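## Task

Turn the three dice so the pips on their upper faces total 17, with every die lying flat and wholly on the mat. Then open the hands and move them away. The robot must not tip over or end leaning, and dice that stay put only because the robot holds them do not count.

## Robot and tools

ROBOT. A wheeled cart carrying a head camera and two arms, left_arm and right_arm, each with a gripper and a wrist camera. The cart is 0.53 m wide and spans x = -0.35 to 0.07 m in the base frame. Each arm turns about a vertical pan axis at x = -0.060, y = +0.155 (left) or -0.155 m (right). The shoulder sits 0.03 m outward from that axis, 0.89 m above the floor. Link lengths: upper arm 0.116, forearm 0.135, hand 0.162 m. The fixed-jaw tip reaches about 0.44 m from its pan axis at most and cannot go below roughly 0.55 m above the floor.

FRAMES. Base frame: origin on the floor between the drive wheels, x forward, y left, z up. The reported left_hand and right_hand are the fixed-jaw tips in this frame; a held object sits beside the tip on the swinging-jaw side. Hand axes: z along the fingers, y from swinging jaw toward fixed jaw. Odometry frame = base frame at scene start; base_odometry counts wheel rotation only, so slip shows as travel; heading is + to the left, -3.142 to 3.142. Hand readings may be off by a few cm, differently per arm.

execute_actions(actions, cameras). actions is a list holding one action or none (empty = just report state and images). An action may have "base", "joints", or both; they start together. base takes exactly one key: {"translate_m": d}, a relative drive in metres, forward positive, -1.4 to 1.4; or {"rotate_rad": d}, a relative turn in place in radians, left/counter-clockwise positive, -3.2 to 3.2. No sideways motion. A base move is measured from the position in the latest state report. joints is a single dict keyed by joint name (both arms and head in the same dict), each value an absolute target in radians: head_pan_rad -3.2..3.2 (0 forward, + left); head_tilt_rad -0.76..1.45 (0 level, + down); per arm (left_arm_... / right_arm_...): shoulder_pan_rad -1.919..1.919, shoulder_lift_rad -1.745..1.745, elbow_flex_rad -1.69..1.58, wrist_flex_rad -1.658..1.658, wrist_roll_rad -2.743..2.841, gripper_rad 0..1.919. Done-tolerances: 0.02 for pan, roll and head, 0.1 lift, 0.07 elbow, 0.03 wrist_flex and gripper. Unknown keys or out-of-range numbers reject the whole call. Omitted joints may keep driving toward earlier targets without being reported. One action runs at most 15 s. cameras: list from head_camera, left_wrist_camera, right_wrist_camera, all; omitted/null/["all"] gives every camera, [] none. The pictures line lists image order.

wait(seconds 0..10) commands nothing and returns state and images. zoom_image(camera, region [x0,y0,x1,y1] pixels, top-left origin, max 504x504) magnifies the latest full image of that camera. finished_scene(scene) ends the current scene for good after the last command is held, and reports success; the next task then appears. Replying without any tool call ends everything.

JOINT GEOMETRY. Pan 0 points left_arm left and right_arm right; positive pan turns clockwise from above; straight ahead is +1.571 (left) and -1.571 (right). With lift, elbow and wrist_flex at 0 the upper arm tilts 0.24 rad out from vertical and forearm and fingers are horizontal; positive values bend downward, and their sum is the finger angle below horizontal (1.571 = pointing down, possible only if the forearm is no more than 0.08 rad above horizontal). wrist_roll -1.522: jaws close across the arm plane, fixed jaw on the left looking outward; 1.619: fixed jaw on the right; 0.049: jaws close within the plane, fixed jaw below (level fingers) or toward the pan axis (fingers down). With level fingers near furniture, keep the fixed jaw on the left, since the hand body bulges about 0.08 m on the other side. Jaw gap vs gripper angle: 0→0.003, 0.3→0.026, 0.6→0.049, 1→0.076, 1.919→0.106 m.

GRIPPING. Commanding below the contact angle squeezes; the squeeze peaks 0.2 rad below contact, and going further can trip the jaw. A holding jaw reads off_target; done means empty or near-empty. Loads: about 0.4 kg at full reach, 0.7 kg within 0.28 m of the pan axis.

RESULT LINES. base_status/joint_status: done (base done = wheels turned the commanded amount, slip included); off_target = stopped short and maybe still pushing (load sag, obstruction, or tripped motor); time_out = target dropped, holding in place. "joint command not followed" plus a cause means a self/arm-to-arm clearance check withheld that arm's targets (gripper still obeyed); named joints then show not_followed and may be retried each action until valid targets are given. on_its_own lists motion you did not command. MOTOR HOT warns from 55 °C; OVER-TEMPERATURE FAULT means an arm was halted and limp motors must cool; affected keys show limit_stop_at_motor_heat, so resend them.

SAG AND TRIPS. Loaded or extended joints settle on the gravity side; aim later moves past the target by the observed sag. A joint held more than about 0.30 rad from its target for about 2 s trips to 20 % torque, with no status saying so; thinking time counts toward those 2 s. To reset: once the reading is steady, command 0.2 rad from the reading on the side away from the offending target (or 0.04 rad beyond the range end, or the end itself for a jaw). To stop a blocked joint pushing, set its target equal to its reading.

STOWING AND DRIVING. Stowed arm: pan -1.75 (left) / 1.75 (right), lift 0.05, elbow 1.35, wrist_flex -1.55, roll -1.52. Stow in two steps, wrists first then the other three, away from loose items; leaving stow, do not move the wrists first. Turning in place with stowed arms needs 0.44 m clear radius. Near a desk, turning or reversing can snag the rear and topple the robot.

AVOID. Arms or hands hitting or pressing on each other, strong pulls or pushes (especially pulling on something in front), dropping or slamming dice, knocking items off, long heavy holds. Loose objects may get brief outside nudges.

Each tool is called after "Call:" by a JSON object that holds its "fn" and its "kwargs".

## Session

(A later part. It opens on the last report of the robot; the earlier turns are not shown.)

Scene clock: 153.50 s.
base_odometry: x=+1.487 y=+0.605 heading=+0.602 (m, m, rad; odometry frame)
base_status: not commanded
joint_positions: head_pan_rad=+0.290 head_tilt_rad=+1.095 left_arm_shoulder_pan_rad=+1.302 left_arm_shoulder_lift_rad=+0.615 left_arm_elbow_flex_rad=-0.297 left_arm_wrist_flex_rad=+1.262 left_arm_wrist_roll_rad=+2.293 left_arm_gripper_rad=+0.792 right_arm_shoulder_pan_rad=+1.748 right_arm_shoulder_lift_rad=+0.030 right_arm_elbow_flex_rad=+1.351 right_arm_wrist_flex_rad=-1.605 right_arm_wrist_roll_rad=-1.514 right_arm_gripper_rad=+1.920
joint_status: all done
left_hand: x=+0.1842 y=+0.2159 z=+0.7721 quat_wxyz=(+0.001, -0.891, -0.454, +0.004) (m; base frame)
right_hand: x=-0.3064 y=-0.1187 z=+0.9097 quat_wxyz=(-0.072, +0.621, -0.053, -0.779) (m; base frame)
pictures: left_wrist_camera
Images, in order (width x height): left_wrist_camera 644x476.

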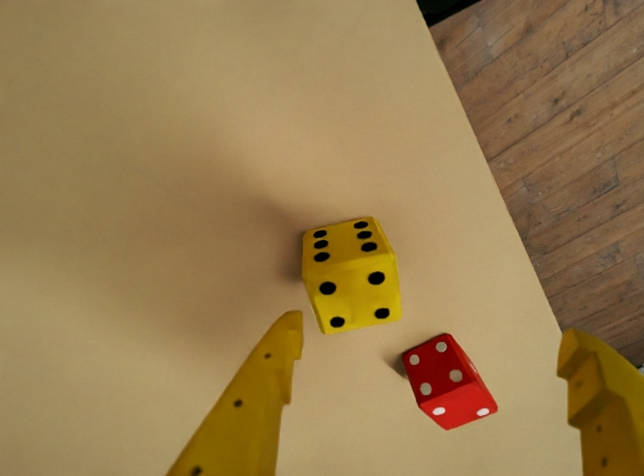

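Call:
{"fn": "execute_actions", "kwargs": {"actions": [{"joints": {"left_arm_wrist_roll_rad": 2.42, "left_arm_shoulder_pan_rad": 1.32, "left_arm_shoulder_lift_rad": 0.8, "left_arm_elbow_flex_rad": -0.4, "left_arm_wrist_flex_rad": 1.15}}], "cameras": ["left_wrist_camera"]}}

Scene clock: 158.13 s.
base_odometry: x=+1.487 y=+0.605 heading=+0.602 (m, m, rad; odometry frame)
base_status: not commanded
joint_positions: head_pan_rad=+0.290 head_tilt_rad=+1.095 left_arm_shoulder_pan_rad=+1.309 left_arm_shoulder_lift_rad=+0.816 left_arm_elbow_flex_rad=-0.369 left_arm_wrist_flex_rad=+1.156 left_arm_wrist_roll_rad=+2.411 left_arm_gripper_rad=+0.792 right_arm_shoulder_pan_rad=+1.748 right_arm_shoulder_lift_rad=+0.030 right_arm_elbow_flex_rad=+1.351 right_arm_wrist_flex_rad=-1.605 right_arm_wrist_roll_rad=-1.514 right_arm_gripper_rad=+1.920
joint_status: all done
left_hand: x=+0.1889 y=+0.2158 z=+0.7366 quat_wxyz=(+0.004, -0.865, -0.502, +0.015) (m; base frame)
right_hand: x=-0.3064 y=-0.1187 z=+0.9097 quat_wxyz=(-0.072, +0.621, -0.053, -0.779) (m; base frame)
pictures: left_wrist_camera
Images, in order (width x height): left_wrist_camera 644x476.

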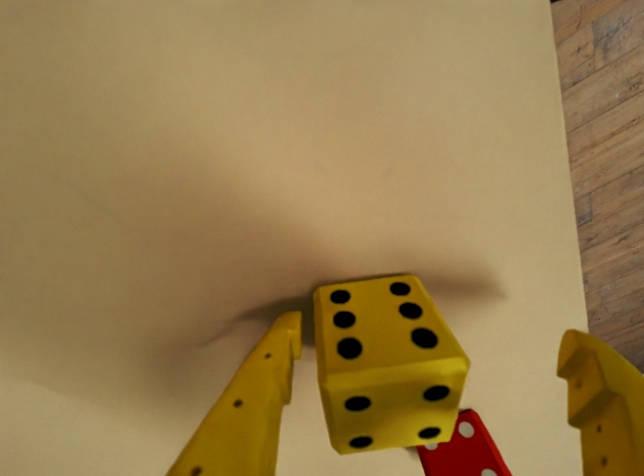

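Call:
{"fn": "execute_actions", "kwargs": {"actions": [{"joints": {"left_arm_gripper_rad": 0.2}}], "cameras": ["left_wrist_camera"]}}

Scene clock: 161.30 s.
base_odometry: x=+1.487 y=+0.605 heading=+0.602 (m, m, rad; odometry frame)
base_status: not commanded
joint_positions: head_pan_rad=+0.290 head_tilt_rad=+1.095 left_arm_shoulder_pan_rad=+1.309 left_arm_shoulder_lift_rad=+0.816 left_arm_elbow_flex_rad=-0.369 left_arm_wrist_flex_rad=+1.156 left_arm_wrist_roll_rad=+2.411 left_arm_gripper_rad=+0.365 right_arm_shoulder_pan_rad=+1.748 right_arm_shoulder_lift_rad=+0.030 right_arm_elbow_flex_rad=+1.351 right_arm_wrist_flex_rad=-1.605 right_arm_wrist_roll_rad=-1.514 right_arm_gripper_rad=+1.920
joint_status: left_arm_gripper_rad off_target (ended at +0.365, target +0.200)
left_hand: x=+0.1889 y=+0.2158 z=+0.7366 quat_wxyz=(+0.004, -0.865, -0.502, +0.015) (m; base frame)
right_hand: x=-0.3064 y=-0.1187 z=+0.9097 quat_wxyz=(-0.072, +0.621, -0.053, -0.779) (m; base frame)
pictures: left_wrist_camera
Images, in order (width x height): left_wrist_camera 644x476.

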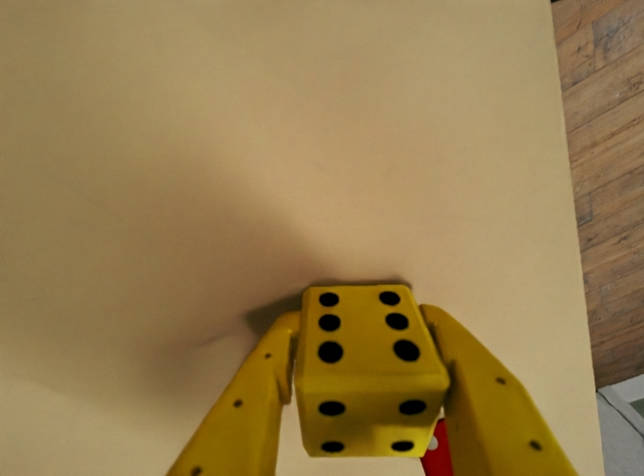

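Call:
{"fn": "execute_actions", "kwargs": {"actions": [{"joints": {"left_arm_shoulder_lift_rad": 0.3, "left_arm_elbow_flex_rad": -0.2, "left_arm_wrist_flex_rad": 1.4}, "base": {"translate_m": -0.05}}], "cameras": []}}

Call:
{"fn": "execute_actions", "kwargs": {"actions": [{"joints": {"left_arm_shoulder_pan_rad": 1.88, "left_arm_wrist_roll_rad": -1.522, "left_arm_shoulder_lift_rad": 0.4, "left_arm_elbow_flex_rad": 0.4, "left_arm_wrist_flex_rad": -0.4}, "base": {"rotate_rad": -0.25}}], "cameras": ["head_camera"]}}

Scene clock: 168.00 s.
base_odometry: x=+1.446 y=+0.577 heading=+0.602 (m, m, rad; odometry frame)
base_status: done
joint_positions: head_pan_rad=+0.290 head_tilt_rad=+1.095 left_arm_shoulder_pan_rad=+1.311 left_arm_shoulder_lift_rad=+0.346 left_arm_elbow_flex_rad=-0.197 left_arm_wrist_flex_rad=+1.391 left_arm_wrist_roll_rad=+2.411 left_arm_gripper_rad=+0.365 right_arm_shoulder_pan_rad=+1.748 right_arm_shoulder_lift_rad=+0.030 right_arm_elbow_flex_rad=+1.351 right_arm_wrist_flex_rad=-1.605 right_arm_wrist_roll_rad=-1.514 right_arm_gripper_rad=+1.920
joint_status: all done
left_hand: x=+0.1733 y=+0.2113 z=+0.8152 quat_wxyz=(-0.004, -0.865, -0.502, -0.015) (m; base frame)
right_hand: x=-0.3064 y=-0.1187 z=+0.9097 quat_wxyz=(-0.072, +0.621, -0.053, -0.779) (m; base frame)
pictures: none
No camera images: the call's "cameras" was empty. Leave "cameras" out to get every camera's image.

Scene clock: 171.80 s.
base_odometry: x=+1.446 y=+0.577 heading=+0.354 (m, m, rad; odometry frame)
base_status: done
joint_positions: head_pan_rad=+0.290 head_tilt_rad=+1.095 left_arm_shoulder_pan_rad=+1.869 left_arm_shoulder_lift_rad=+0.415 left_arm_elbow_flex_rad=+0.403 left_arm_wrist_flex_rad=-0.382 left_arm_wrist_roll_rad=-1.515 left_arm_gripper_rad=+0.365 right_arm_shoulder_pan_rad=+1.748 right_arm_shoulder_lift_rad=+0.030 right_arm_elbow_flex_rad=+1.351 right_arm_wrist_flex_rad=-1.605 right_arm_wrist_roll_rad=-1.514 right_arm_gripper_rad=+1.920
joint_status: all done
left_hand: x=+0.2700 y=+0.0615 z=+0.8229 quat_wxyz=(+0.531, +0.122, +0.834, -0.082) (m; base frame)
right_hand: x=-0.3064 y=-0.1187 z=+0.9097 quat_wxyz=(-0.072, +0.621, -0.053, -0.779) (m; base frame)
pictures: head_camera
Images, in order (width x height): head_camera 644x476.

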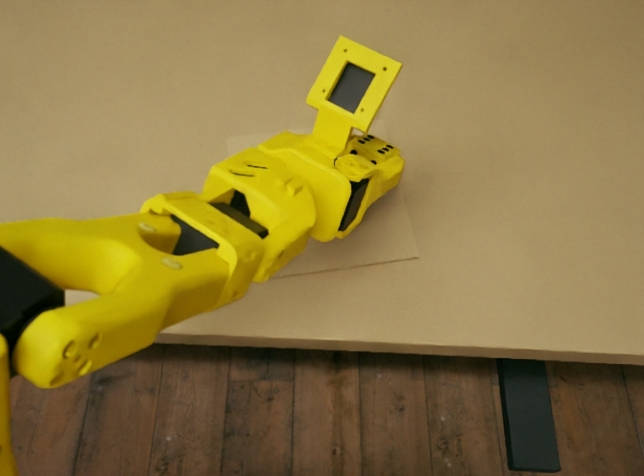

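Call:
{"fn": "execute_actions", "kwargs": {"actions": [{"joints": {"left_arm_shoulder_lift_rad": 0.7, "left_arm_elbow_flex_rad": 0.5, "left_arm_wrist_flex_rad": -0.95}}], "cameras": ["head_camera"]}}

Scene clock: 177.80 s.
base_odometry: x=+1.446 y=+0.577 heading=+0.354 (m, m, rad; odometry frame)
base_status: not commanded
joint_positions: head_pan_rad=+0.290 head_tilt_rad=+1.095 left_arm_shoulder_pan_rad=+1.869 left_arm_shoulder_lift_rad=+0.716 left_arm_elbow_flex_rad=+0.504 left_arm_wrist_flex_rad=-0.933 left_arm_wrist_roll_rad=-1.515 left_arm_gripper_rad=+0.365 right_arm_shoulder_pan_rad=+1.748 right_arm_shoulder_lift_rad=+0.030 right_arm_elbow_flex_rad=+1.351 right_arm_wrist_flex_rad=-1.605 right_arm_wrist_roll_rad=-1.514 right_arm_gripper_rad=+1.920
joint_status: all done
left_hand: x=+0.2582 y=+0.0652 z=+0.7900 quat_wxyz=(+0.592, +0.116, +0.792, -0.091) (m; base frame)
right_hand: x=-0.3064 y=-0.1187 z=+0.9097 quat_wxyz=(-0.072, +0.621, -0.053, -0.779) (m; base frame)
pictures: head_camera
Images, in order (width x height): head_camera 644x476.

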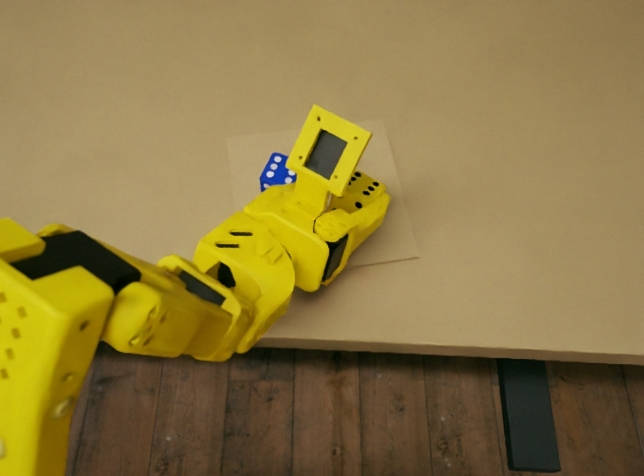

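Call:
{"fn": "execute_actions", "kwargs": {"actions": [{"joints": {"left_arm_shoulder_lift_rad": 1.0, "left_arm_elbow_flex_rad": 0.5, "left_arm_wrist_flex_rad": -1.22}}], "cameras": ["head_camera"]}}

Scene clock: 180.67 s.
base_odometry: x=+1.446 y=+0.577 heading=+0.354 (m, m, rad; odometry frame)
base_status: not commanded
joint_positions: head_pan_rad=+0.290 head_tilt_rad=+1.095 left_arm_shoulder_pan_rad=+1.869 left_arm_shoulder_lift_rad=+0.980 left_arm_elbow_flex_rad=+0.498 left_arm_wrist_flex_rad=-1.222 left_arm_wrist_roll_rad=-1.515 left_arm_gripper_rad=+0.365 right_arm_shoulder_pan_rad=+1.748 right_arm_shoulder_lift_rad=+0.030 right_arm_elbow_flex_rad=+1.351 right_arm_wrist_flex_rad=-1.605 right_arm_wrist_roll_rad=-1.514 right_arm_gripper_rad=+1.920
joint_status: all done
left_hand: x=+0.2409 y=+0.0705 z=+0.7587 quat_wxyz=(+0.604, +0.115, +0.783, -0.093) (m; base frame)
right_hand: x=-0.3064 y=-0.1187 z=+0.9097 quat_wxyz=(-0.072, +0.621, -0.053, -0.779) (m; base frame)
pictures: head_camera
Images, in order (width x height): head_camera 644x476.

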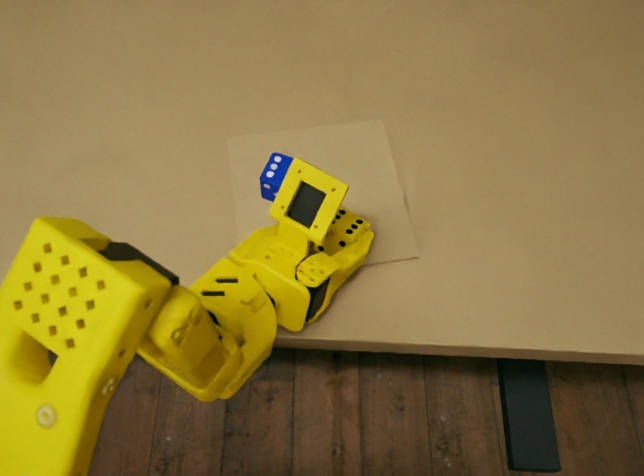

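Call:
{"fn": "execute_actions", "kwargs": {"actions": [{"joints": {"left_arm_gripper_rad": 1.0}}], "cameras": []}}

Call:
{"fn": "execute_actions", "kwargs": {"actions": [{"joints": {"left_arm_shoulder_lift_rad": 0.3, "left_arm_elbow_flex_rad": 0.4, "left_arm_wrist_flex_rad": -0.4}}], "cameras": ["head_camera"]}}

Scene clock: 184.13 s.
base_odometry: x=+1.446 y=+0.577 heading=+0.354 (m, m, rad; odometry frame)
base_status: not commanded
joint_positions: head_pan_rad=+0.290 head_tilt_rad=+1.095 left_arm_shoulder_pan_rad=+1.871 left_arm_shoulder_lift_rad=+1.010 left_arm_elbow_flex_rad=+0.498 left_arm_wrist_flex_rad=-1.222 left_arm_wrist_roll_rad=-1.515 left_arm_gripper_rad=+0.990 right_arm_shoulder_pan_rad=+1.748 right_arm_shoulder_lift_rad=+0.030 right_arm_elbow_flex_rad=+1.351 right_arm_wrist_flex_rad=-1.605 right_arm_wrist_roll_rad=-1.514 right_arm_gripper_rad=+1.920
joint_status: all done
left_hand: x=+0.2367 y=+0.0713 z=+0.7502 quat_wxyz=(+0.592, +0.117, +0.792, -0.092) (m; base frame)
right_hand: x=-0.3064 y=-0.1187 z=+0.9097 quat_wxyz=(-0.072, +0.621, -0.053, -0.779) (m; base frame)
pictures: none
No camera images: the call's "cameras" was empty. Leave "cameras" out to get every camera's image.

Scene clock: 185.50 s.
base_odometry: x=+1.446 y=+0.577 heading=+0.354 (m, m, rad; odometry frame)
base_status: not commanded
joint_positions: head_pan_rad=+0.290 head_tilt_rad=+1.095 left_arm_shoulder_pan_rad=+1.871 left_arm_shoulder_lift_rad=+0.345 left_arm_elbow_flex_rad=+0.429 left_arm_wrist_flex_rad=-0.401 left_arm_wrist_roll_rad=-1.515 left_arm_gripper_rad=+0.992 right_arm_shoulder_pan_rad=+1.748 right_arm_shoulder_lift_rad=+0.030 right_arm_elbow_flex_rad=+1.351 right_arm_wrist_flex_rad=-1.605 right_arm_wrist_roll_rad=-1.514 right_arm_gripper_rad=+1.920
joint_status: all done
left_hand: x=+0.2713 y=+0.0606 z=+0.8413 quat_wxyz=(+0.557, +0.120, +0.817, -0.086) (m; base frame)
right_hand: x=-0.3064 y=-0.1187 z=+0.9097 quat_wxyz=(-0.072, +0.621, -0.053, -0.779) (m; base frame)
pictures: head_camera
Images, in order (width x height): head_camera 644x476.

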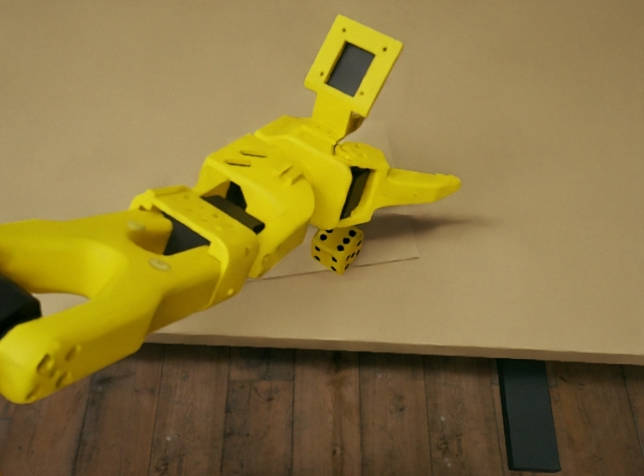

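Call:
{"fn": "execute_actions", "kwargs": {"actions": [{"joints": {"left_arm_shoulder_pan_rad": 0.97, "left_arm_wrist_roll_rad": 1.0, "left_arm_shoulder_lift_rad": 0.6, "left_arm_elbow_flex_rad": -0.5, "left_arm_wrist_flex_rad": 1.45, "head_pan_rad": 0.7}}], "cameras": ["head_camera", "left_wrist_camera"]}}

Scene clock: 191.73 s.
base_odometry: x=+1.446 y=+0.577 heading=+0.354 (m, m, rad; odometry frame)
base_status: not commanded
joint_positions: head_pan_rad=+0.690 head_tilt_rad=+1.095 left_arm_shoulder_pan_rad=+0.978 left_arm_shoulder_lift_rad=+0.619 left_arm_elbow_flex_rad=-0.466 left_arm_wrist_flex_rad=+1.441 left_arm_wrist_roll_rad=+0.994 left_arm_gripper_rad=+0.992 right_arm_shoulder_pan_rad=+1.748 right_arm_shoulder_lift_rad=+0.030 right_arm_elbow_flex_rad=+1.351 right_arm_wrist_flex_rad=-1.607 right_arm_wrist_roll_rad=-1.514 right_arm_gripper_rad=+1.920
joint_status: all done
left_hand: x=+0.1464 y=+0.2859 z=+0.7935 quat_wxyz=(-0.007, -1.000, +0.017, +0.010) (m; base frame)
right_hand: x=-0.3063 y=-0.1187 z=+0.9099 quat_wxyz=(-0.072, +0.621, -0.053, -0.779) (m; base frame)
pictures: head_camera, left_wrist_camera
Images, in order (width x height): head_camera 644x476, left_wrist_camera 644x476.

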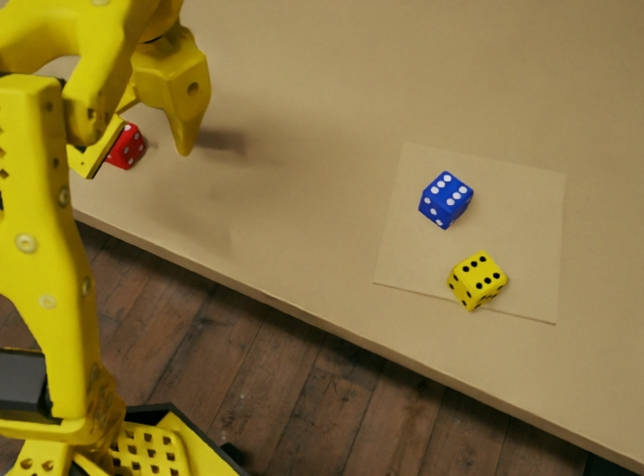

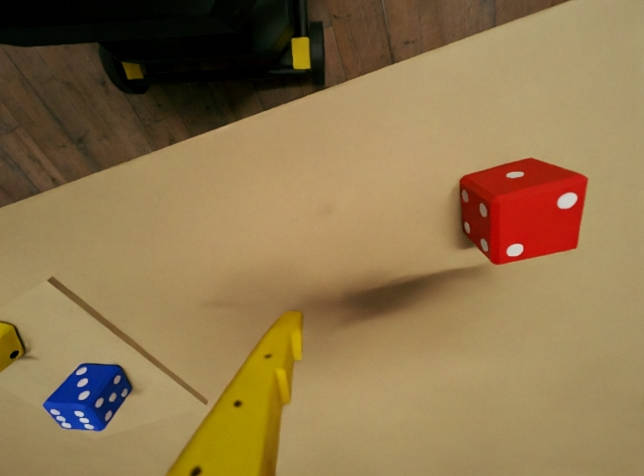

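Call:
{"fn": "execute_actions", "kwargs": {"actions": [{"base": {"translate_m": -0.04}, "joints": {"left_arm_shoulder_pan_rad": 1.33, "left_arm_wrist_roll_rad": -1.522, "left_arm_shoulder_lift_rad": 0.4, "left_arm_elbow_flex_rad": 0.4, "left_arm_wrist_flex_rad": -0.4}}], "cameras": []}}

Call:
{"fn": "execute_actions", "kwargs": {"actions": [{"base": {"rotate_rad": 0.55}, "joints": {"head_pan_rad": 0.5}}], "cameras": ["head_camera", "left_wrist_camera"]}}

Scene clock: 200.67 s.
base_odometry: x=+1.408 y=+0.563 heading=+0.350 (m, m, rad; odometry frame)
base_status: done
joint_positions: head_pan_rad=+0.690 head_tilt_rad=+1.095 left_arm_shoulder_pan_rad=+1.320 left_arm_shoulder_lift_rad=+0.443 left_arm_elbow_flex_rad=+0.401 left_arm_wrist_flex_rad=-0.386 left_arm_wrist_roll_rad=-1.515 left_arm_gripper_rad=+0.992 right_arm_shoulder_pan_rad=+1.748 right_arm_shoulder_lift_rad=+0.030 right_arm_elbow_flex_rad=+1.351 right_arm_wrist_flex_rad=-1.607 right_arm_wrist_roll_rad=-1.514 right_arm_gripper_rad=+1.920
joint_status: all done
left_hand: x=+0.2687 y=+0.2471 z=+0.8151 quat_wxyz=(+0.524, -0.109, +0.842, +0.064) (m; base frame)
right_hand: x=-0.3063 y=-0.1187 z=+0.9099 quat_wxyz=(-0.072, +0.621, -0.053, -0.779) (m; base frame)
pictures: none
No camera images: the call's "cameras" was empty. Leave "cameras" out to get every camera's image.

Scene clock: 202.07 s.
base_odometry: x=+1.408 y=+0.563 heading=+0.899 (m, m, rad; odometry frame)
base_status: done
joint_positions: head_pan_rad=+0.510 head_tilt_rad=+1.095 left_arm_shoulder_pan_rad=+1.322 left_arm_shoulder_lift_rad=+0.443 left_arm_elbow_flex_rad=+0.401 left_arm_wrist_flex_rad=-0.386 left_arm_wrist_roll_rad=-1.515 left_arm_gripper_rad=+0.992 right_arm_shoulder_pan_rad=+1.748 right_arm_shoulder_lift_rad=+0.030 right_arm_elbow_flex_rad=+1.351 right_arm_wrist_flex_rad=-1.605 right_arm_wrist_roll_rad=-1.514 right_arm_gripper_rad=+1.920
joint_status: all done
left_hand: x=+0.2689 y=+0.2466 z=+0.8151 quat_wxyz=(+0.524, -0.109, +0.842, +0.064) (m; base frame)
right_hand: x=-0.3064 y=-0.1187 z=+0.9097 quat_wxyz=(-0.072, +0.621, -0.053, -0.779) (m; base frame)
pictures: head_camera, left_wrist_camera
Images, in order (width x height): head_camera 644x476, left_wrist_camera 644x476.

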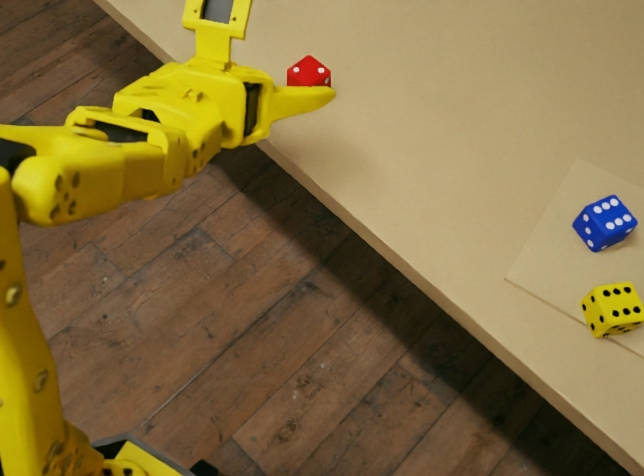

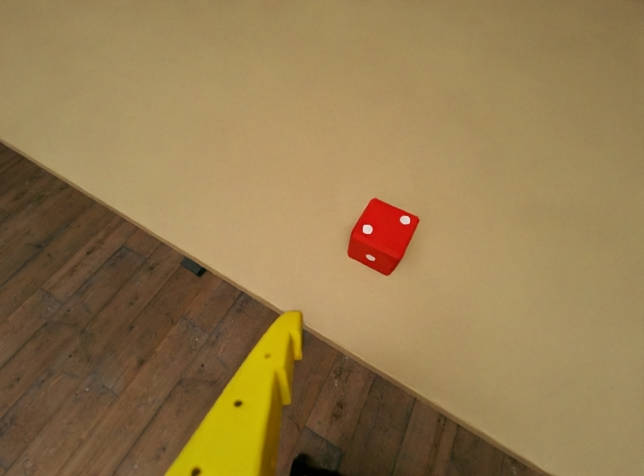

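Call:
{"fn": "execute_actions", "kwargs": {"actions": [{"base": {"translate_m": 0.05}, "joints": {"left_arm_shoulder_pan_rad": 1.4, "left_arm_shoulder_lift_rad": 0.85, "left_arm_elbow_flex_rad": 0.15, "left_arm_wrist_flex_rad": -0.6}}], "cameras": ["head_camera", "left_wrist_camera"]}}

Scene clock: 205.27 s.
base_odometry: x=+1.439 y=+0.602 heading=+0.901 (m, m, rad; odometry frame)
base_status: done
joint_positions: head_pan_rad=+0.510 head_tilt_rad=+1.095 left_arm_shoulder_pan_rad=+1.392 left_arm_shoulder_lift_rad=+0.854 left_arm_elbow_flex_rad=+0.169 left_arm_wrist_flex_rad=-0.593 left_arm_wrist_roll_rad=-1.516 left_arm_gripper_rad=+0.992 right_arm_shoulder_pan_rad=+1.748 right_arm_shoulder_lift_rad=+0.030 right_arm_elbow_flex_rad=+1.351 right_arm_wrist_flex_rad=-1.605 right_arm_wrist_roll_rad=-1.514 right_arm_gripper_rad=+1.920
joint_status: all done
left_hand: x=+0.2871 y=+0.2255 z=+0.7671 quat_wxyz=(+0.538, -0.078, +0.838, +0.046) (m; base frame)
right_hand: x=-0.3064 y=-0.1187 z=+0.9097 quat_wxyz=(-0.072, +0.621, -0.053, -0.779) (m; base frame)
pictures: head_camera, left_wrist_camera
Images, in order (width x height): head_camera 644x476, left_wrist_camera 644x476.

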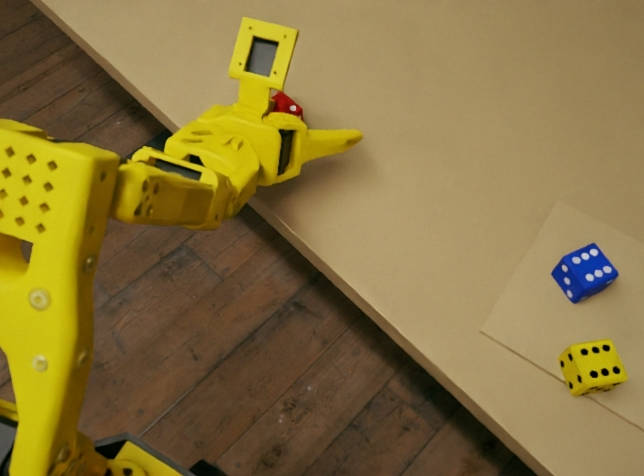

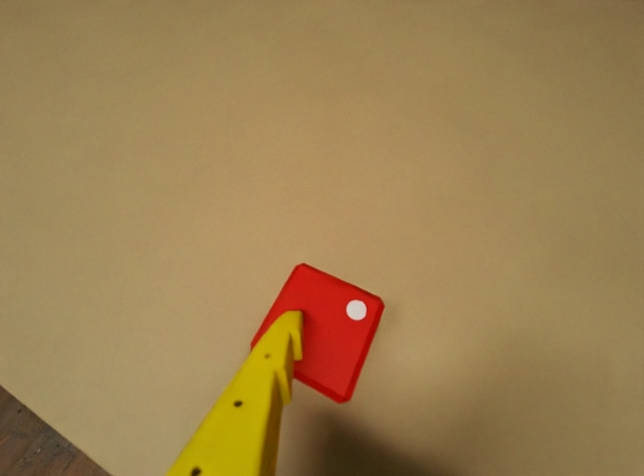

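Call:
{"fn": "execute_actions", "kwargs": {"actions": [{"joints": {"left_arm_shoulder_pan_rad": 1.27}}], "cameras": ["left_wrist_camera"]}}

Scene clock: 208.80 s.
base_odometry: x=+1.439 y=+0.602 heading=+0.901 (m, m, rad; odometry frame)
base_status: not commanded
joint_positions: head_pan_rad=+0.510 head_tilt_rad=+1.095 left_arm_shoulder_pan_rad=+1.279 left_arm_shoulder_lift_rad=+0.866 left_arm_elbow_flex_rad=+0.168 left_arm_wrist_flex_rad=-0.593 left_arm_wrist_roll_rad=-1.516 left_arm_gripper_rad=+0.992 right_arm_shoulder_pan_rad=+1.748 right_arm_shoulder_lift_rad=+0.030 right_arm_elbow_flex_rad=+1.351 right_arm_wrist_flex_rad=-1.605 right_arm_wrist_roll_rad=-1.514 right_arm_gripper_rad=+1.920
joint_status: all done
left_hand: x=+0.2756 y=+0.2640 z=+0.7635 quat_wxyz=(+0.530, -0.125, +0.835, +0.076) (m; base frame)
right_hand: x=-0.3064 y=-0.1187 z=+0.9097 quat_wxyz=(-0.072, +0.621, -0.053, -0.779) (m; base frame)
pictures: left_wrist_camera
Images, in order (width x height): left_wrist_camera 644x476.

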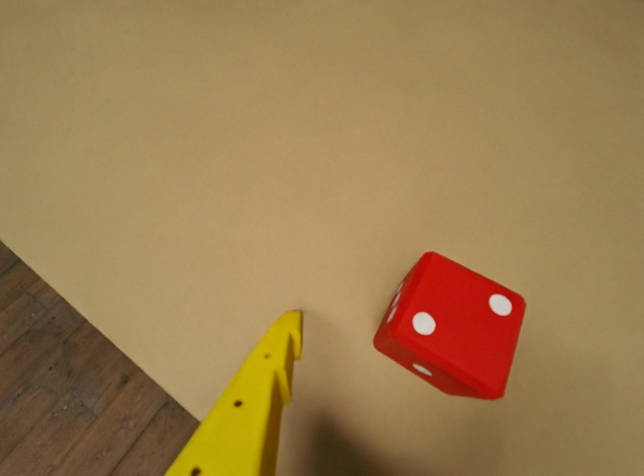

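Call:
{"fn": "execute_actions", "kwargs": {"actions": [{"joints": {"left_arm_shoulder_pan_rad": 1.31, "left_arm_shoulder_lift_rad": 1.05, "left_arm_elbow_flex_rad": 0.1, "left_arm_wrist_flex_rad": -0.7}}], "cameras": ["left_wrist_camera"]}}

Scene clock: 211.63 s.
base_odometry: x=+1.439 y=+0.602 heading=+0.901 (m, m, rad; odometry frame)
base_status: not commanded
joint_positions: head_pan_rad=+0.510 head_tilt_rad=+1.095 left_arm_shoulder_pan_rad=+1.300 left_arm_shoulder_lift_rad=+1.044 left_arm_elbow_flex_rad=+0.105 left_arm_wrist_flex_rad=-0.700 left_arm_wrist_roll_rad=-1.516 left_arm_gripper_rad=+0.992 right_arm_shoulder_pan_rad=+1.748 right_arm_shoulder_lift_rad=+0.030 right_arm_elbow_flex_rad=+1.351 right_arm_wrist_flex_rad=-1.607 right_arm_wrist_roll_rad=-1.514 right_arm_gripper_rad=+1.920
joint_status: all done
left_hand: x=+0.2716 y=+0.2550 z=+0.7355 quat_wxyz=(+0.527, -0.117, +0.839, +0.070) (m; base frame)
right_hand: x=-0.3063 y=-0.1187 z=+0.9099 quat_wxyz=(-0.072, +0.621, -0.053, -0.779) (m; base frame)
pictures: left_wrist_camera
Images, in order (width x height): left_wrist_camera 644x476.

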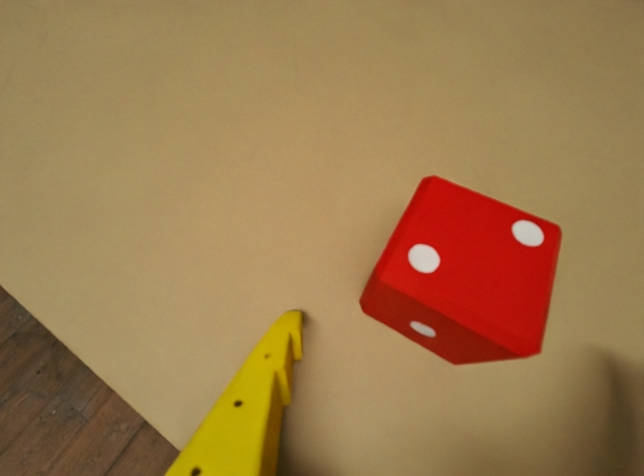

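Call:
{"fn": "execute_actions", "kwargs": {"actions": [{"base": {"translate_m": 0.03}}], "cameras": ["left_wrist_camera"]}}

Scene clock: 215.07 s.
base_odometry: x=+1.458 y=+0.626 heading=+0.902 (m, m, rad; odometry frame)
base_status: done
joint_positions: head_pan_rad=+0.510 head_tilt_rad=+1.095 left_arm_shoulder_pan_rad=+1.300 left_arm_shoulder_lift_rad=+1.046 left_arm_elbow_flex_rad=+0.102 left_arm_wrist_flex_rad=-0.700 left_arm_wrist_roll_rad=-1.516 left_arm_gripper_rad=+0.992 right_arm_shoulder_pan_rad=+1.748 right_arm_shoulder_lift_rad=+0.030 right_arm_elbow_flex_rad=+1.351 right_arm_wrist_flex_rad=-1.607 right_arm_wrist_roll_rad=-1.514 right_arm_gripper_rad=+1.920
joint_status: not commanded
left_hand: x=+0.2719 y=+0.2551 z=+0.7356 quat_wxyz=(+0.528, -0.117, +0.838, +0.070) (m; base frame)
right_hand: x=-0.3063 y=-0.1187 z=+0.9099 quat_wxyz=(-0.072, +0.621, -0.053, -0.779) (m; base frame)
pictures: left_wrist_camera
Images, in order (width x height): left_wrist_camera 644x476.

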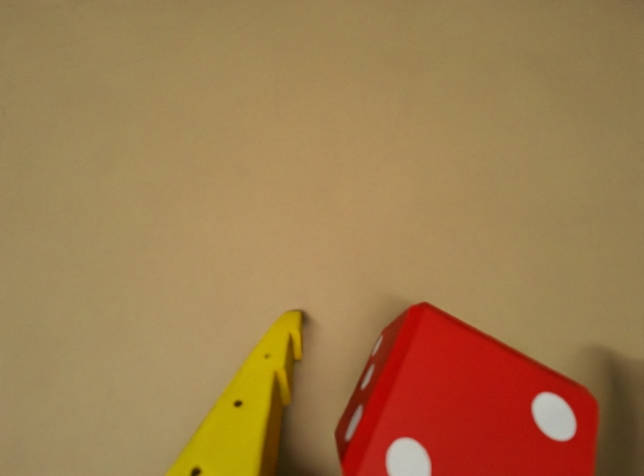

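Call:
{"fn": "execute_actions", "kwargs": {"actions": [{"joints": {"left_arm_gripper_rad": 0.15}}], "cameras": ["left_wrist_camera"]}}

Scene clock: 217.57 s.
base_odometry: x=+1.458 y=+0.626 heading=+0.902 (m, m, rad; odometry frame)
base_status: not commanded
joint_positions: head_pan_rad=+0.510 head_tilt_rad=+1.095 left_arm_shoulder_pan_rad=+1.300 left_arm_shoulder_lift_rad=+1.046 left_arm_elbow_flex_rad=+0.102 left_arm_wrist_flex_rad=-0.700 left_arm_wrist_roll_rad=-1.516 left_arm_gripper_rad=+0.340 right_arm_shoulder_pan_rad=+1.748 right_arm_shoulder_lift_rad=+0.030 right_arm_elbow_flex_rad=+1.351 right_arm_wrist_flex_rad=-1.605 right_arm_wrist_roll_rad=-1.514 right_arm_gripper_rad=+1.920
joint_status: left_arm_gripper_rad off_target (ended at +0.340, target +0.150)
left_hand: x=+0.2719 y=+0.2551 z=+0.7356 quat_wxyz=(+0.528, -0.117, +0.838, +0.070) (m; base frame)
right_hand: x=-0.3064 y=-0.1187 z=+0.9097 quat_wxyz=(-0.072, +0.621, -0.053, -0.779) (m; base frame)
pictures: left_wrist_camera
Images, in order (width x height): left_wrist_camera 644x476.

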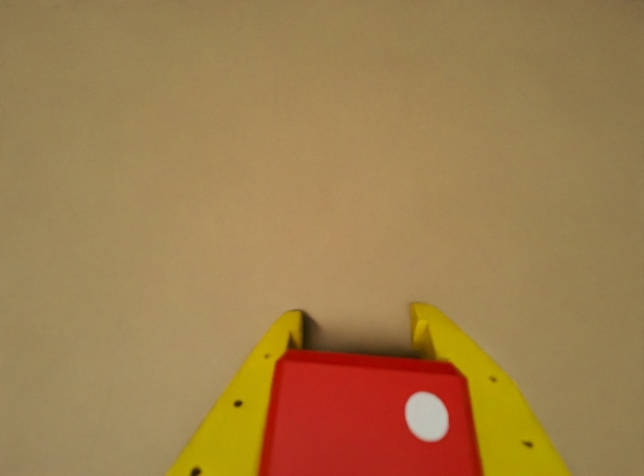

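Call:
{"fn": "execute_actions", "kwargs": {"actions": [{"base": {"translate_m": -0.06}, "joints": {"left_arm_shoulder_lift_rad": 0.4, "left_arm_elbow_flex_rad": 0.4, "left_arm_wrist_flex_rad": -0.4}}], "cameras": []}}

Call:
{"fn": "execute_actions", "kwargs": {"actions": [{"base": {"rotate_rad": -0.7}, "joints": {"left_arm_wrist_roll_rad": 1.619, "left_arm_shoulder_pan_rad": 1.8, "head_pan_rad": 0.29}}], "cameras": ["head_camera"]}}

Scene clock: 222.20 s.
base_odometry: x=+1.421 y=+0.580 heading=+0.902 (m, m, rad; odometry frame)
base_status: done
joint_positions: head_pan_rad=+0.510 head_tilt_rad=+1.095 left_arm_shoulder_pan_rad=+1.302 left_arm_shoulder_lift_rad=+0.449 left_arm_elbow_flex_rad=+0.404 left_arm_wrist_flex_rad=-0.401 left_arm_wrist_roll_rad=-1.516 left_arm_gripper_rad=+0.340 right_arm_shoulder_pan_rad=+1.748 right_arm_shoulder_lift_rad=+0.030 right_arm_elbow_flex_rad=+1.351 right_arm_wrist_flex_rad=-1.605 right_arm_wrist_roll_rad=-1.514 right_arm_gripper_rad=+1.920
joint_status: all done
left_hand: x=+0.2671 y=+0.2532 z=+0.8147 quat_wxyz=(+0.526, -0.116, +0.840, +0.070) (m; base frame)
right_hand: x=-0.3064 y=-0.1187 z=+0.9097 quat_wxyz=(-0.072, +0.621, -0.053, -0.779) (m; base frame)
pictures: none
No camera images: the call's "cameras" was empty. Leave "cameras" out to get every camera's image.

Scene clock: 225.37 s.
base_odometry: x=+1.420 y=+0.579 heading=+0.202 (m, m, rad; odometry frame)
base_status: done
joint_positions: head_pan_rad=+0.300 head_tilt_rad=+1.095 left_arm_shoulder_pan_rad=+1.791 left_arm_shoulder_lift_rad=+0.449 left_arm_elbow_flex_rad=+0.404 left_arm_wrist_flex_rad=-0.401 left_arm_wrist_roll_rad=+1.612 left_arm_gripper_rad=+0.340 right_arm_shoulder_pan_rad=+1.748 right_arm_shoulder_lift_rad=+0.030 right_arm_elbow_flex_rad=+1.351 right_arm_wrist_flex_rad=-1.605 right_arm_wrist_roll_rad=-1.514 right_arm_gripper_rad=+1.920
joint_status: all done
left_hand: x=+0.2716 y=+0.0725 z=+0.8151 quat_wxyz=(-0.056, -0.842, +0.096, -0.528) (m; base frame)
right_hand: x=-0.3064 y=-0.1187 z=+0.9097 quat_wxyz=(-0.072, +0.621, -0.053, -0.779) (m; base frame)
pictures: head_camera
Images, in order (width x height): head_camera 644x476.

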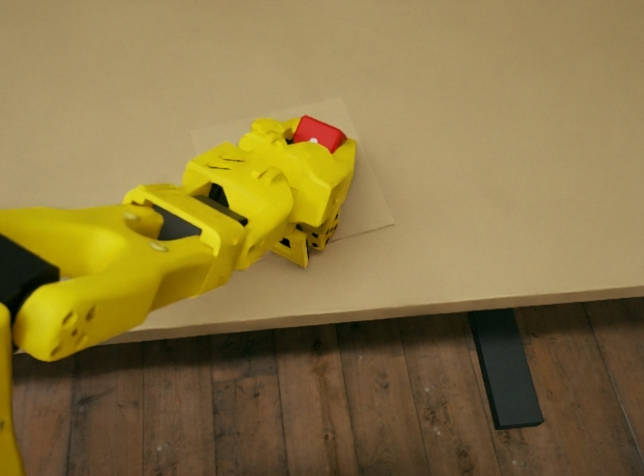

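Call:
{"fn": "execute_actions", "kwargs": {"actions": [{"joints": {"left_arm_shoulder_lift_rad": 0.66, "left_arm_elbow_flex_rad": 0.2, "left_arm_wrist_flex_rad": -0.2}}], "cameras": ["head_camera"]}}

Scene clock: 236.17 s.
base_odometry: x=+1.420 y=+0.579 heading=+0.202 (m, m, rad; odometry frame)
base_status: not commanded
joint_positions: head_pan_rad=+0.300 head_tilt_rad=+1.095 left_arm_shoulder_pan_rad=+1.793 left_arm_shoulder_lift_rad=+0.661 left_arm_elbow_flex_rad=+0.217 left_arm_wrist_flex_rad=-0.209 left_arm_wrist_roll_rad=+1.612 left_arm_gripper_rad=+0.340 right_arm_shoulder_pan_rad=+1.748 right_arm_shoulder_lift_rad=+0.030 right_arm_elbow_flex_rad=+1.351 right_arm_wrist_flex_rad=-1.605 right_arm_wrist_roll_rad=-1.514 right_arm_gripper_rad=+1.920
joint_status: all done
left_hand: x=+0.2678 y=+0.0728 z=+0.7659 quat_wxyz=(-0.047, -0.894, +0.103, -0.434) (m; base frame)
right_hand: x=-0.3064 y=-0.1187 z=+0.9097 quat_wxyz=(-0.072, +0.621, -0.053, -0.779) (m; base frame)
pictures: head_camera
Images, in order (width x height): head_camera 644x476.

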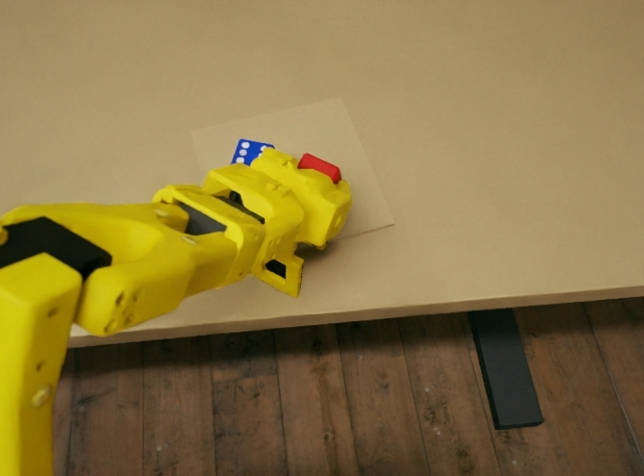

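Call:
{"fn": "execute_actions", "kwargs": {"actions": [{"joints": {"left_arm_gripper_rad": 0.8}}], "cameras": []}}

Call:
{"fn": "execute_actions", "kwargs": {"actions": [{"joints": {"left_arm_shoulder_lift_rad": 0.2, "left_arm_elbow_flex_rad": 0.4, "left_arm_wrist_flex_rad": -0.4}}], "cameras": []}}

Call:
{"fn": "execute_actions", "kwargs": {"actions": [{"joints": {"left_arm_shoulder_pan_rad": 0.3}}], "cameras": ["head_camera"]}}

Scene clock: 241.67 s.
base_odometry: x=+1.420 y=+0.579 heading=+0.202 (m, m, rad; odometry frame)
base_status: not commanded
joint_positions: head_pan_rad=+0.300 head_tilt_rad=+1.095 left_arm_shoulder_pan_rad=+1.793 left_arm_shoulder_lift_rad=+0.673 left_arm_elbow_flex_rad=+0.217 left_arm_wrist_flex_rad=-0.205 left_arm_wrist_roll_rad=+1.612 left_arm_gripper_rad=+0.790 right_arm_shoulder_pan_rad=+1.748 right_arm_shoulder_lift_rad=+0.030 right_arm_elbow_flex_rad=+1.351 right_arm_wrist_flex_rad=-1.607 right_arm_wrist_roll_rad=-1.514 right_arm_gripper_rad=+1.920
joint_status: all done
left_hand: x=+0.2658 y=+0.0732 z=+0.7616 quat_wxyz=(-0.046, -0.898, +0.103, -0.426) (m; base frame)
right_hand: x=-0.3063 y=-0.1187 z=+0.9099 quat_wxyz=(-0.072, +0.621, -0.053, -0.779) (m; base frame)
pictures: none
No camera images: the call's "cameras" was empty. Leave "cameras" out to get every camera's image.

Scene clock: 242.73 s.
base_odometry: x=+1.420 y=+0.579 heading=+0.202 (m, m, rad; odometry frame)
base_status: not commanded
joint_positions: head_pan_rad=+0.300 head_tilt_rad=+1.095 left_arm_shoulder_pan_rad=+1.793 left_arm_shoulder_lift_rad=+0.245 left_arm_elbow_flex_rad=+0.403 left_arm_wrist_flex_rad=-0.386 left_arm_wrist_roll_rad=+1.612 left_arm_gripper_rad=+0.792 right_arm_shoulder_pan_rad=+1.748 right_arm_shoulder_lift_rad=+0.030 right_arm_elbow_flex_rad=+1.351 right_arm_wrist_flex_rad=-1.605 right_arm_wrist_roll_rad=-1.514 right_arm_gripper_rad=+1.920
joint_status: all done
left_hand: x=+0.2803 y=+0.0700 z=+0.8778 quat_wxyz=(-0.065, -0.788, +0.091, -0.605) (m; base frame)
right_hand: x=-0.3064 y=-0.1187 z=+0.9097 quat_wxyz=(-0.072, +0.621, -0.053, -0.779) (m; base frame)
pictures: none
No camera images: the call's "cameras" was empty. Leave "cameras" out to get every camera's image.

Scene clock: 244.57 s.
base_odometry: x=+1.420 y=+0.579 heading=+0.202 (m, m, rad; odometry frame)
base_status: not commanded
joint_positions: head_pan_rad=+0.300 head_tilt_rad=+1.095 left_arm_shoulder_pan_rad=+0.309 left_arm_shoulder_lift_rad=+0.245 left_arm_elbow_flex_rad=+0.403 left_arm_wrist_flex_rad=-0.386 left_arm_wrist_roll_rad=+1.612 left_arm_gripper_rad=+0.792 right_arm_shoulder_pan_rad=+1.748 right_arm_shoulder_lift_rad=+0.030 right_arm_elbow_flex_rad=+1.351 right_arm_wrist_flex_rad=-1.605 right_arm_wrist_roll_rad=-1.514 right_arm_gripper_rad=+1.920
joint_status: all done
left_hand: x=+0.0544 y=+0.4866 z=+0.8778 quat_wxyz=(+0.361, -0.643, -0.465, -0.490) (m; base frame)
right_hand: x=-0.3064 y=-0.1187 z=+0.9097 quat_wxyz=(-0.072, +0.621, -0.053, -0.779) (m; base frame)
pictures: head_camera
Images, in order (width x height): head_camera 644x476.

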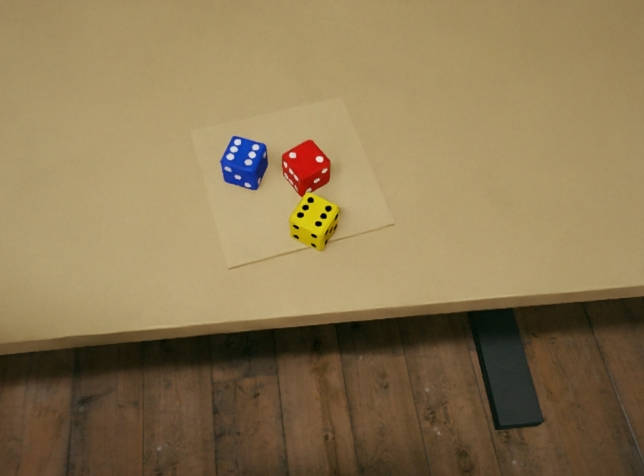

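Call:
{"fn": "execute_actions", "kwargs": {"actions": [{"base": {"translate_m": 0.06}, "joints": {"left_arm_shoulder_pan_rad": 1.75, "left_arm_wrist_roll_rad": 1.8, "left_arm_shoulder_lift_rad": 0.8, "left_arm_elbow_flex_rad": -0.7, "left_arm_wrist_flex_rad": 1.45, "left_arm_gripper_rad": 0.7}}], "cameras": ["left_wrist_camera"]}}

Scene clock: 249.77 s.
base_odometry: x=+1.479 y=+0.591 heading=+0.200 (m, m, rad; odometry frame)
base_status: done
joint_positions: head_pan_rad=+0.300 head_tilt_rad=+1.095 left_arm_shoulder_pan_rad=+1.740 left_arm_shoulder_lift_rad=+0.819 left_arm_elbow_flex_rad=-0.667 left_arm_wrist_flex_rad=+1.441 left_arm_wrist_roll_rad=+1.793 left_arm_gripper_rad=+0.708 right_arm_shoulder_pan_rad=+1.748 right_arm_shoulder_lift_rad=+0.030 right_arm_elbow_flex_rad=+1.351 right_arm_wrist_flex_rad=-1.605 right_arm_wrist_roll_rad=-1.514 right_arm_gripper_rad=+1.920
joint_status: all done
left_hand: x=+0.1987 y=+0.1026 z=+0.7746 quat_wxyz=(+0.002, -1.000, -0.002, +0.011) (m; base frame)
right_hand: x=-0.3064 y=-0.1187 z=+0.9097 quat_wxyz=(-0.072, +0.621, -0.053, -0.779) (m; base frame)
pictures: left_wrist_camera
Images, in order (width x height): left_wrist_camera 644x476.

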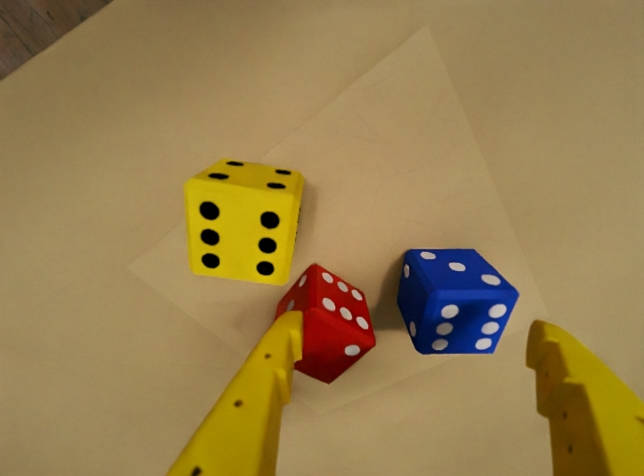

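Call:
{"fn": "execute_actions", "kwargs": {"actions": [{"joints": {"left_arm_shoulder_pan_rad": 1.84, "left_arm_wrist_roll_rad": 1.5, "left_arm_shoulder_lift_rad": 0.95, "left_arm_elbow_flex_rad": -0.8, "left_arm_wrist_flex_rad": 1.4, "left_arm_gripper_rad": 0.6}}], "cameras": ["left_wrist_camera"]}}

Scene clock: 254.33 s.
base_odometry: x=+1.479 y=+0.591 heading=+0.200 (m, m, rad; odometry frame)
base_status: not commanded
joint_positions: head_pan_rad=+0.300 head_tilt_rad=+1.095 left_arm_shoulder_pan_rad=+1.831 left_arm_shoulder_lift_rad=+0.967 left_arm_elbow_flex_rad=-0.766 left_arm_wrist_flex_rad=+1.406 left_arm_wrist_roll_rad=+1.507 left_arm_gripper_rad=+0.608 right_arm_shoulder_pan_rad=+1.748 right_arm_shoulder_lift_rad=+0.030 right_arm_elbow_flex_rad=+1.351 right_arm_wrist_flex_rad=-1.607 right_arm_wrist_roll_rad=-1.514 right_arm_gripper_rad=+1.920
joint_status: all done
left_hand: x=+0.1947 y=+0.0789 z=+0.7526 quat_wxyz=(+0.001, -0.983, +0.185, +0.018) (m; base frame)
right_hand: x=-0.3063 y=-0.1187 z=+0.9099 quat_wxyz=(-0.072, +0.621, -0.053, -0.779) (m; base frame)
pictures: left_wrist_camera
Images, in order (width x height): left_wrist_camera 644x476.

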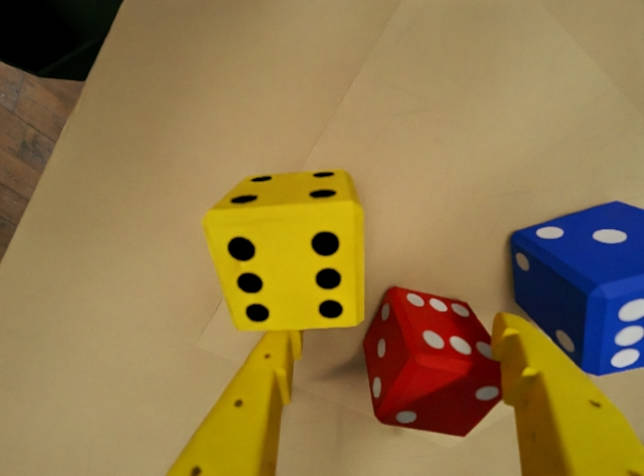

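Call:
{"fn": "execute_actions", "kwargs": {"actions": [{"base": {"translate_m": 0.02}, "joints": {"left_arm_shoulder_pan_rad": 1.79, "left_arm_wrist_roll_rad": 1.35, "left_arm_gripper_rad": 0.75}}], "cameras": ["left_wrist_camera"]}}

Scene clock: 257.47 s.
base_odometry: x=+1.499 y=+0.595 heading=+0.199 (m, m, rad; odometry frame)
base_status: done
joint_positions: head_pan_rad=+0.300 head_tilt_rad=+1.095 left_arm_shoulder_pan_rad=+1.799 left_arm_shoulder_lift_rad=+0.969 left_arm_elbow_flex_rad=-0.768 left_arm_wrist_flex_rad=+1.406 left_arm_wrist_roll_rad=+1.357 left_arm_gripper_rad=+0.742 right_arm_shoulder_pan_rad=+1.748 right_arm_shoulder_lift_rad=+0.030 right_arm_elbow_flex_rad=+1.351 right_arm_wrist_flex_rad=-1.605 right_arm_wrist_roll_rad=-1.514 right_arm_gripper_rad=+1.920
joint_status: all done
left_hand: x=+0.1960 y=+0.0875 z=+0.7524 quat_wxyz=(+0.000, -0.970, +0.243, +0.018) (m; base frame)
right_hand: x=-0.3064 y=-0.1187 z=+0.9097 quat_wxyz=(-0.072, +0.621, -0.053, -0.779) (m; base frame)
pictures: left_wrist_camera
Images, in order (width x height): left_wrist_camera 644x476.

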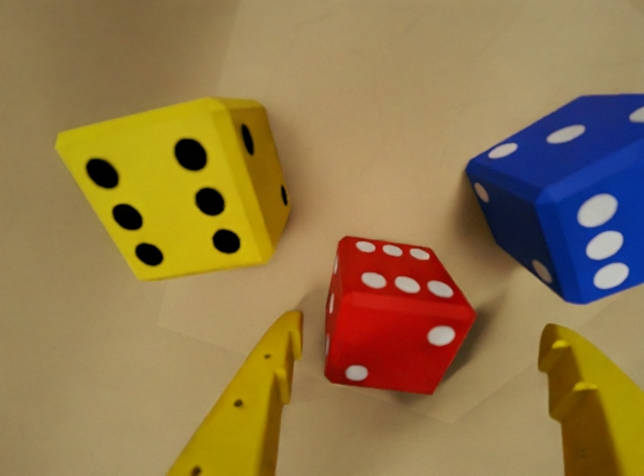

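Good alignment; descend and close.

Call:
{"fn": "execute_actions", "kwargs": {"actions": [{"joints": {"left_arm_shoulder_lift_rad": 1.08, "left_arm_elbow_flex_rad": -0.77, "left_arm_wrist_flex_rad": 1.28}}], "cameras": []}}

Call:
{"fn": "execute_actions", "kwargs": {"actions": [{"joints": {"left_arm_gripper_rad": 0.2}}], "cameras": ["left_wrist_camera"]}}

Scene clock: 260.97 s.
base_odometry: x=+1.499 y=+0.595 heading=+0.199 (m, m, rad; odometry frame)
base_status: not commanded
joint_positions: head_pan_rad=+0.300 head_tilt_rad=+1.095 left_arm_shoulder_pan_rad=+1.799 left_arm_shoulder_lift_rad=+1.061 left_arm_elbow_flex_rad=-0.768 left_arm_wrist_flex_rad=+1.303 left_arm_wrist_roll_rad=+1.357 left_arm_gripper_rad=+0.742 right_arm_shoulder_pan_rad=+1.748 right_arm_shoulder_lift_rad=+0.030 right_arm_elbow_flex_rad=+1.351 right_arm_wrist_flex_rad=-1.605 right_arm_wrist_roll_rad=-1.514 right_arm_gripper_rad=+1.920
joint_status: all done
left_hand: x=+0.1983 y=+0.0870 z=+0.7301 quat_wxyz=(+0.000, -0.970, +0.243, +0.013) (m; base frame)
right_hand: x=-0.3064 y=-0.1187 z=+0.9097 quat_wxyz=(-0.072, +0.621, -0.053, -0.779) (m; base frame)
pictures: none
No camera images: the call's "cameras" was empty. Leave "cameras" out to get every camera's image.

Scene clock: 261.77 s.
base_odometry: x=+1.499 y=+0.595 heading=+0.199 (m, m, rad; odometry frame)
base_status: not commanded
joint_positions: head_pan_rad=+0.300 head_tilt_rad=+1.095 left_arm_shoulder_pan_rad=+1.791 left_arm_shoulder_lift_rad=+1.061 left_arm_elbow_flex_rad=-0.774 left_arm_wrist_flex_rad=+1.291 left_arm_wrist_roll_rad=+1.357 left_arm_gripper_rad=+0.365 right_arm_shoulder_pan_rad=+1.748 right_arm_shoulder_lift_rad=+0.030 right_arm_elbow_flex_rad=+1.351 right_arm_wrist_flex_rad=-1.605 right_arm_wrist_roll_rad=-1.514 right_arm_gripper_rad=+1.920
joint_status: left_arm_gripper_rad off_target (ended at +0.365, target +0.200)
left_hand: x=+0.2019 y=+0.0883 z=+0.7308 quat_wxyz=(+0.000, -0.971, +0.239, +0.004) (m; base frame)
right_hand: x=-0.3064 y=-0.1187 z=+0.9097 quat_wxyz=(-0.072, +0.621, -0.053, -0.779) (m; base frame)
pictures: left_wrist_camera
Images, in order (width x height): left_wrist_camera 644x476.

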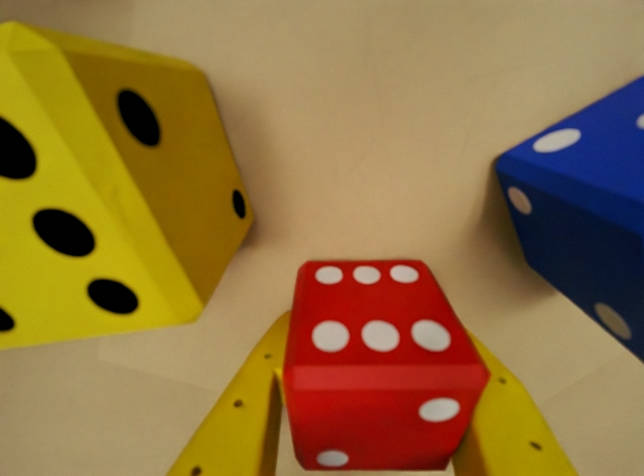

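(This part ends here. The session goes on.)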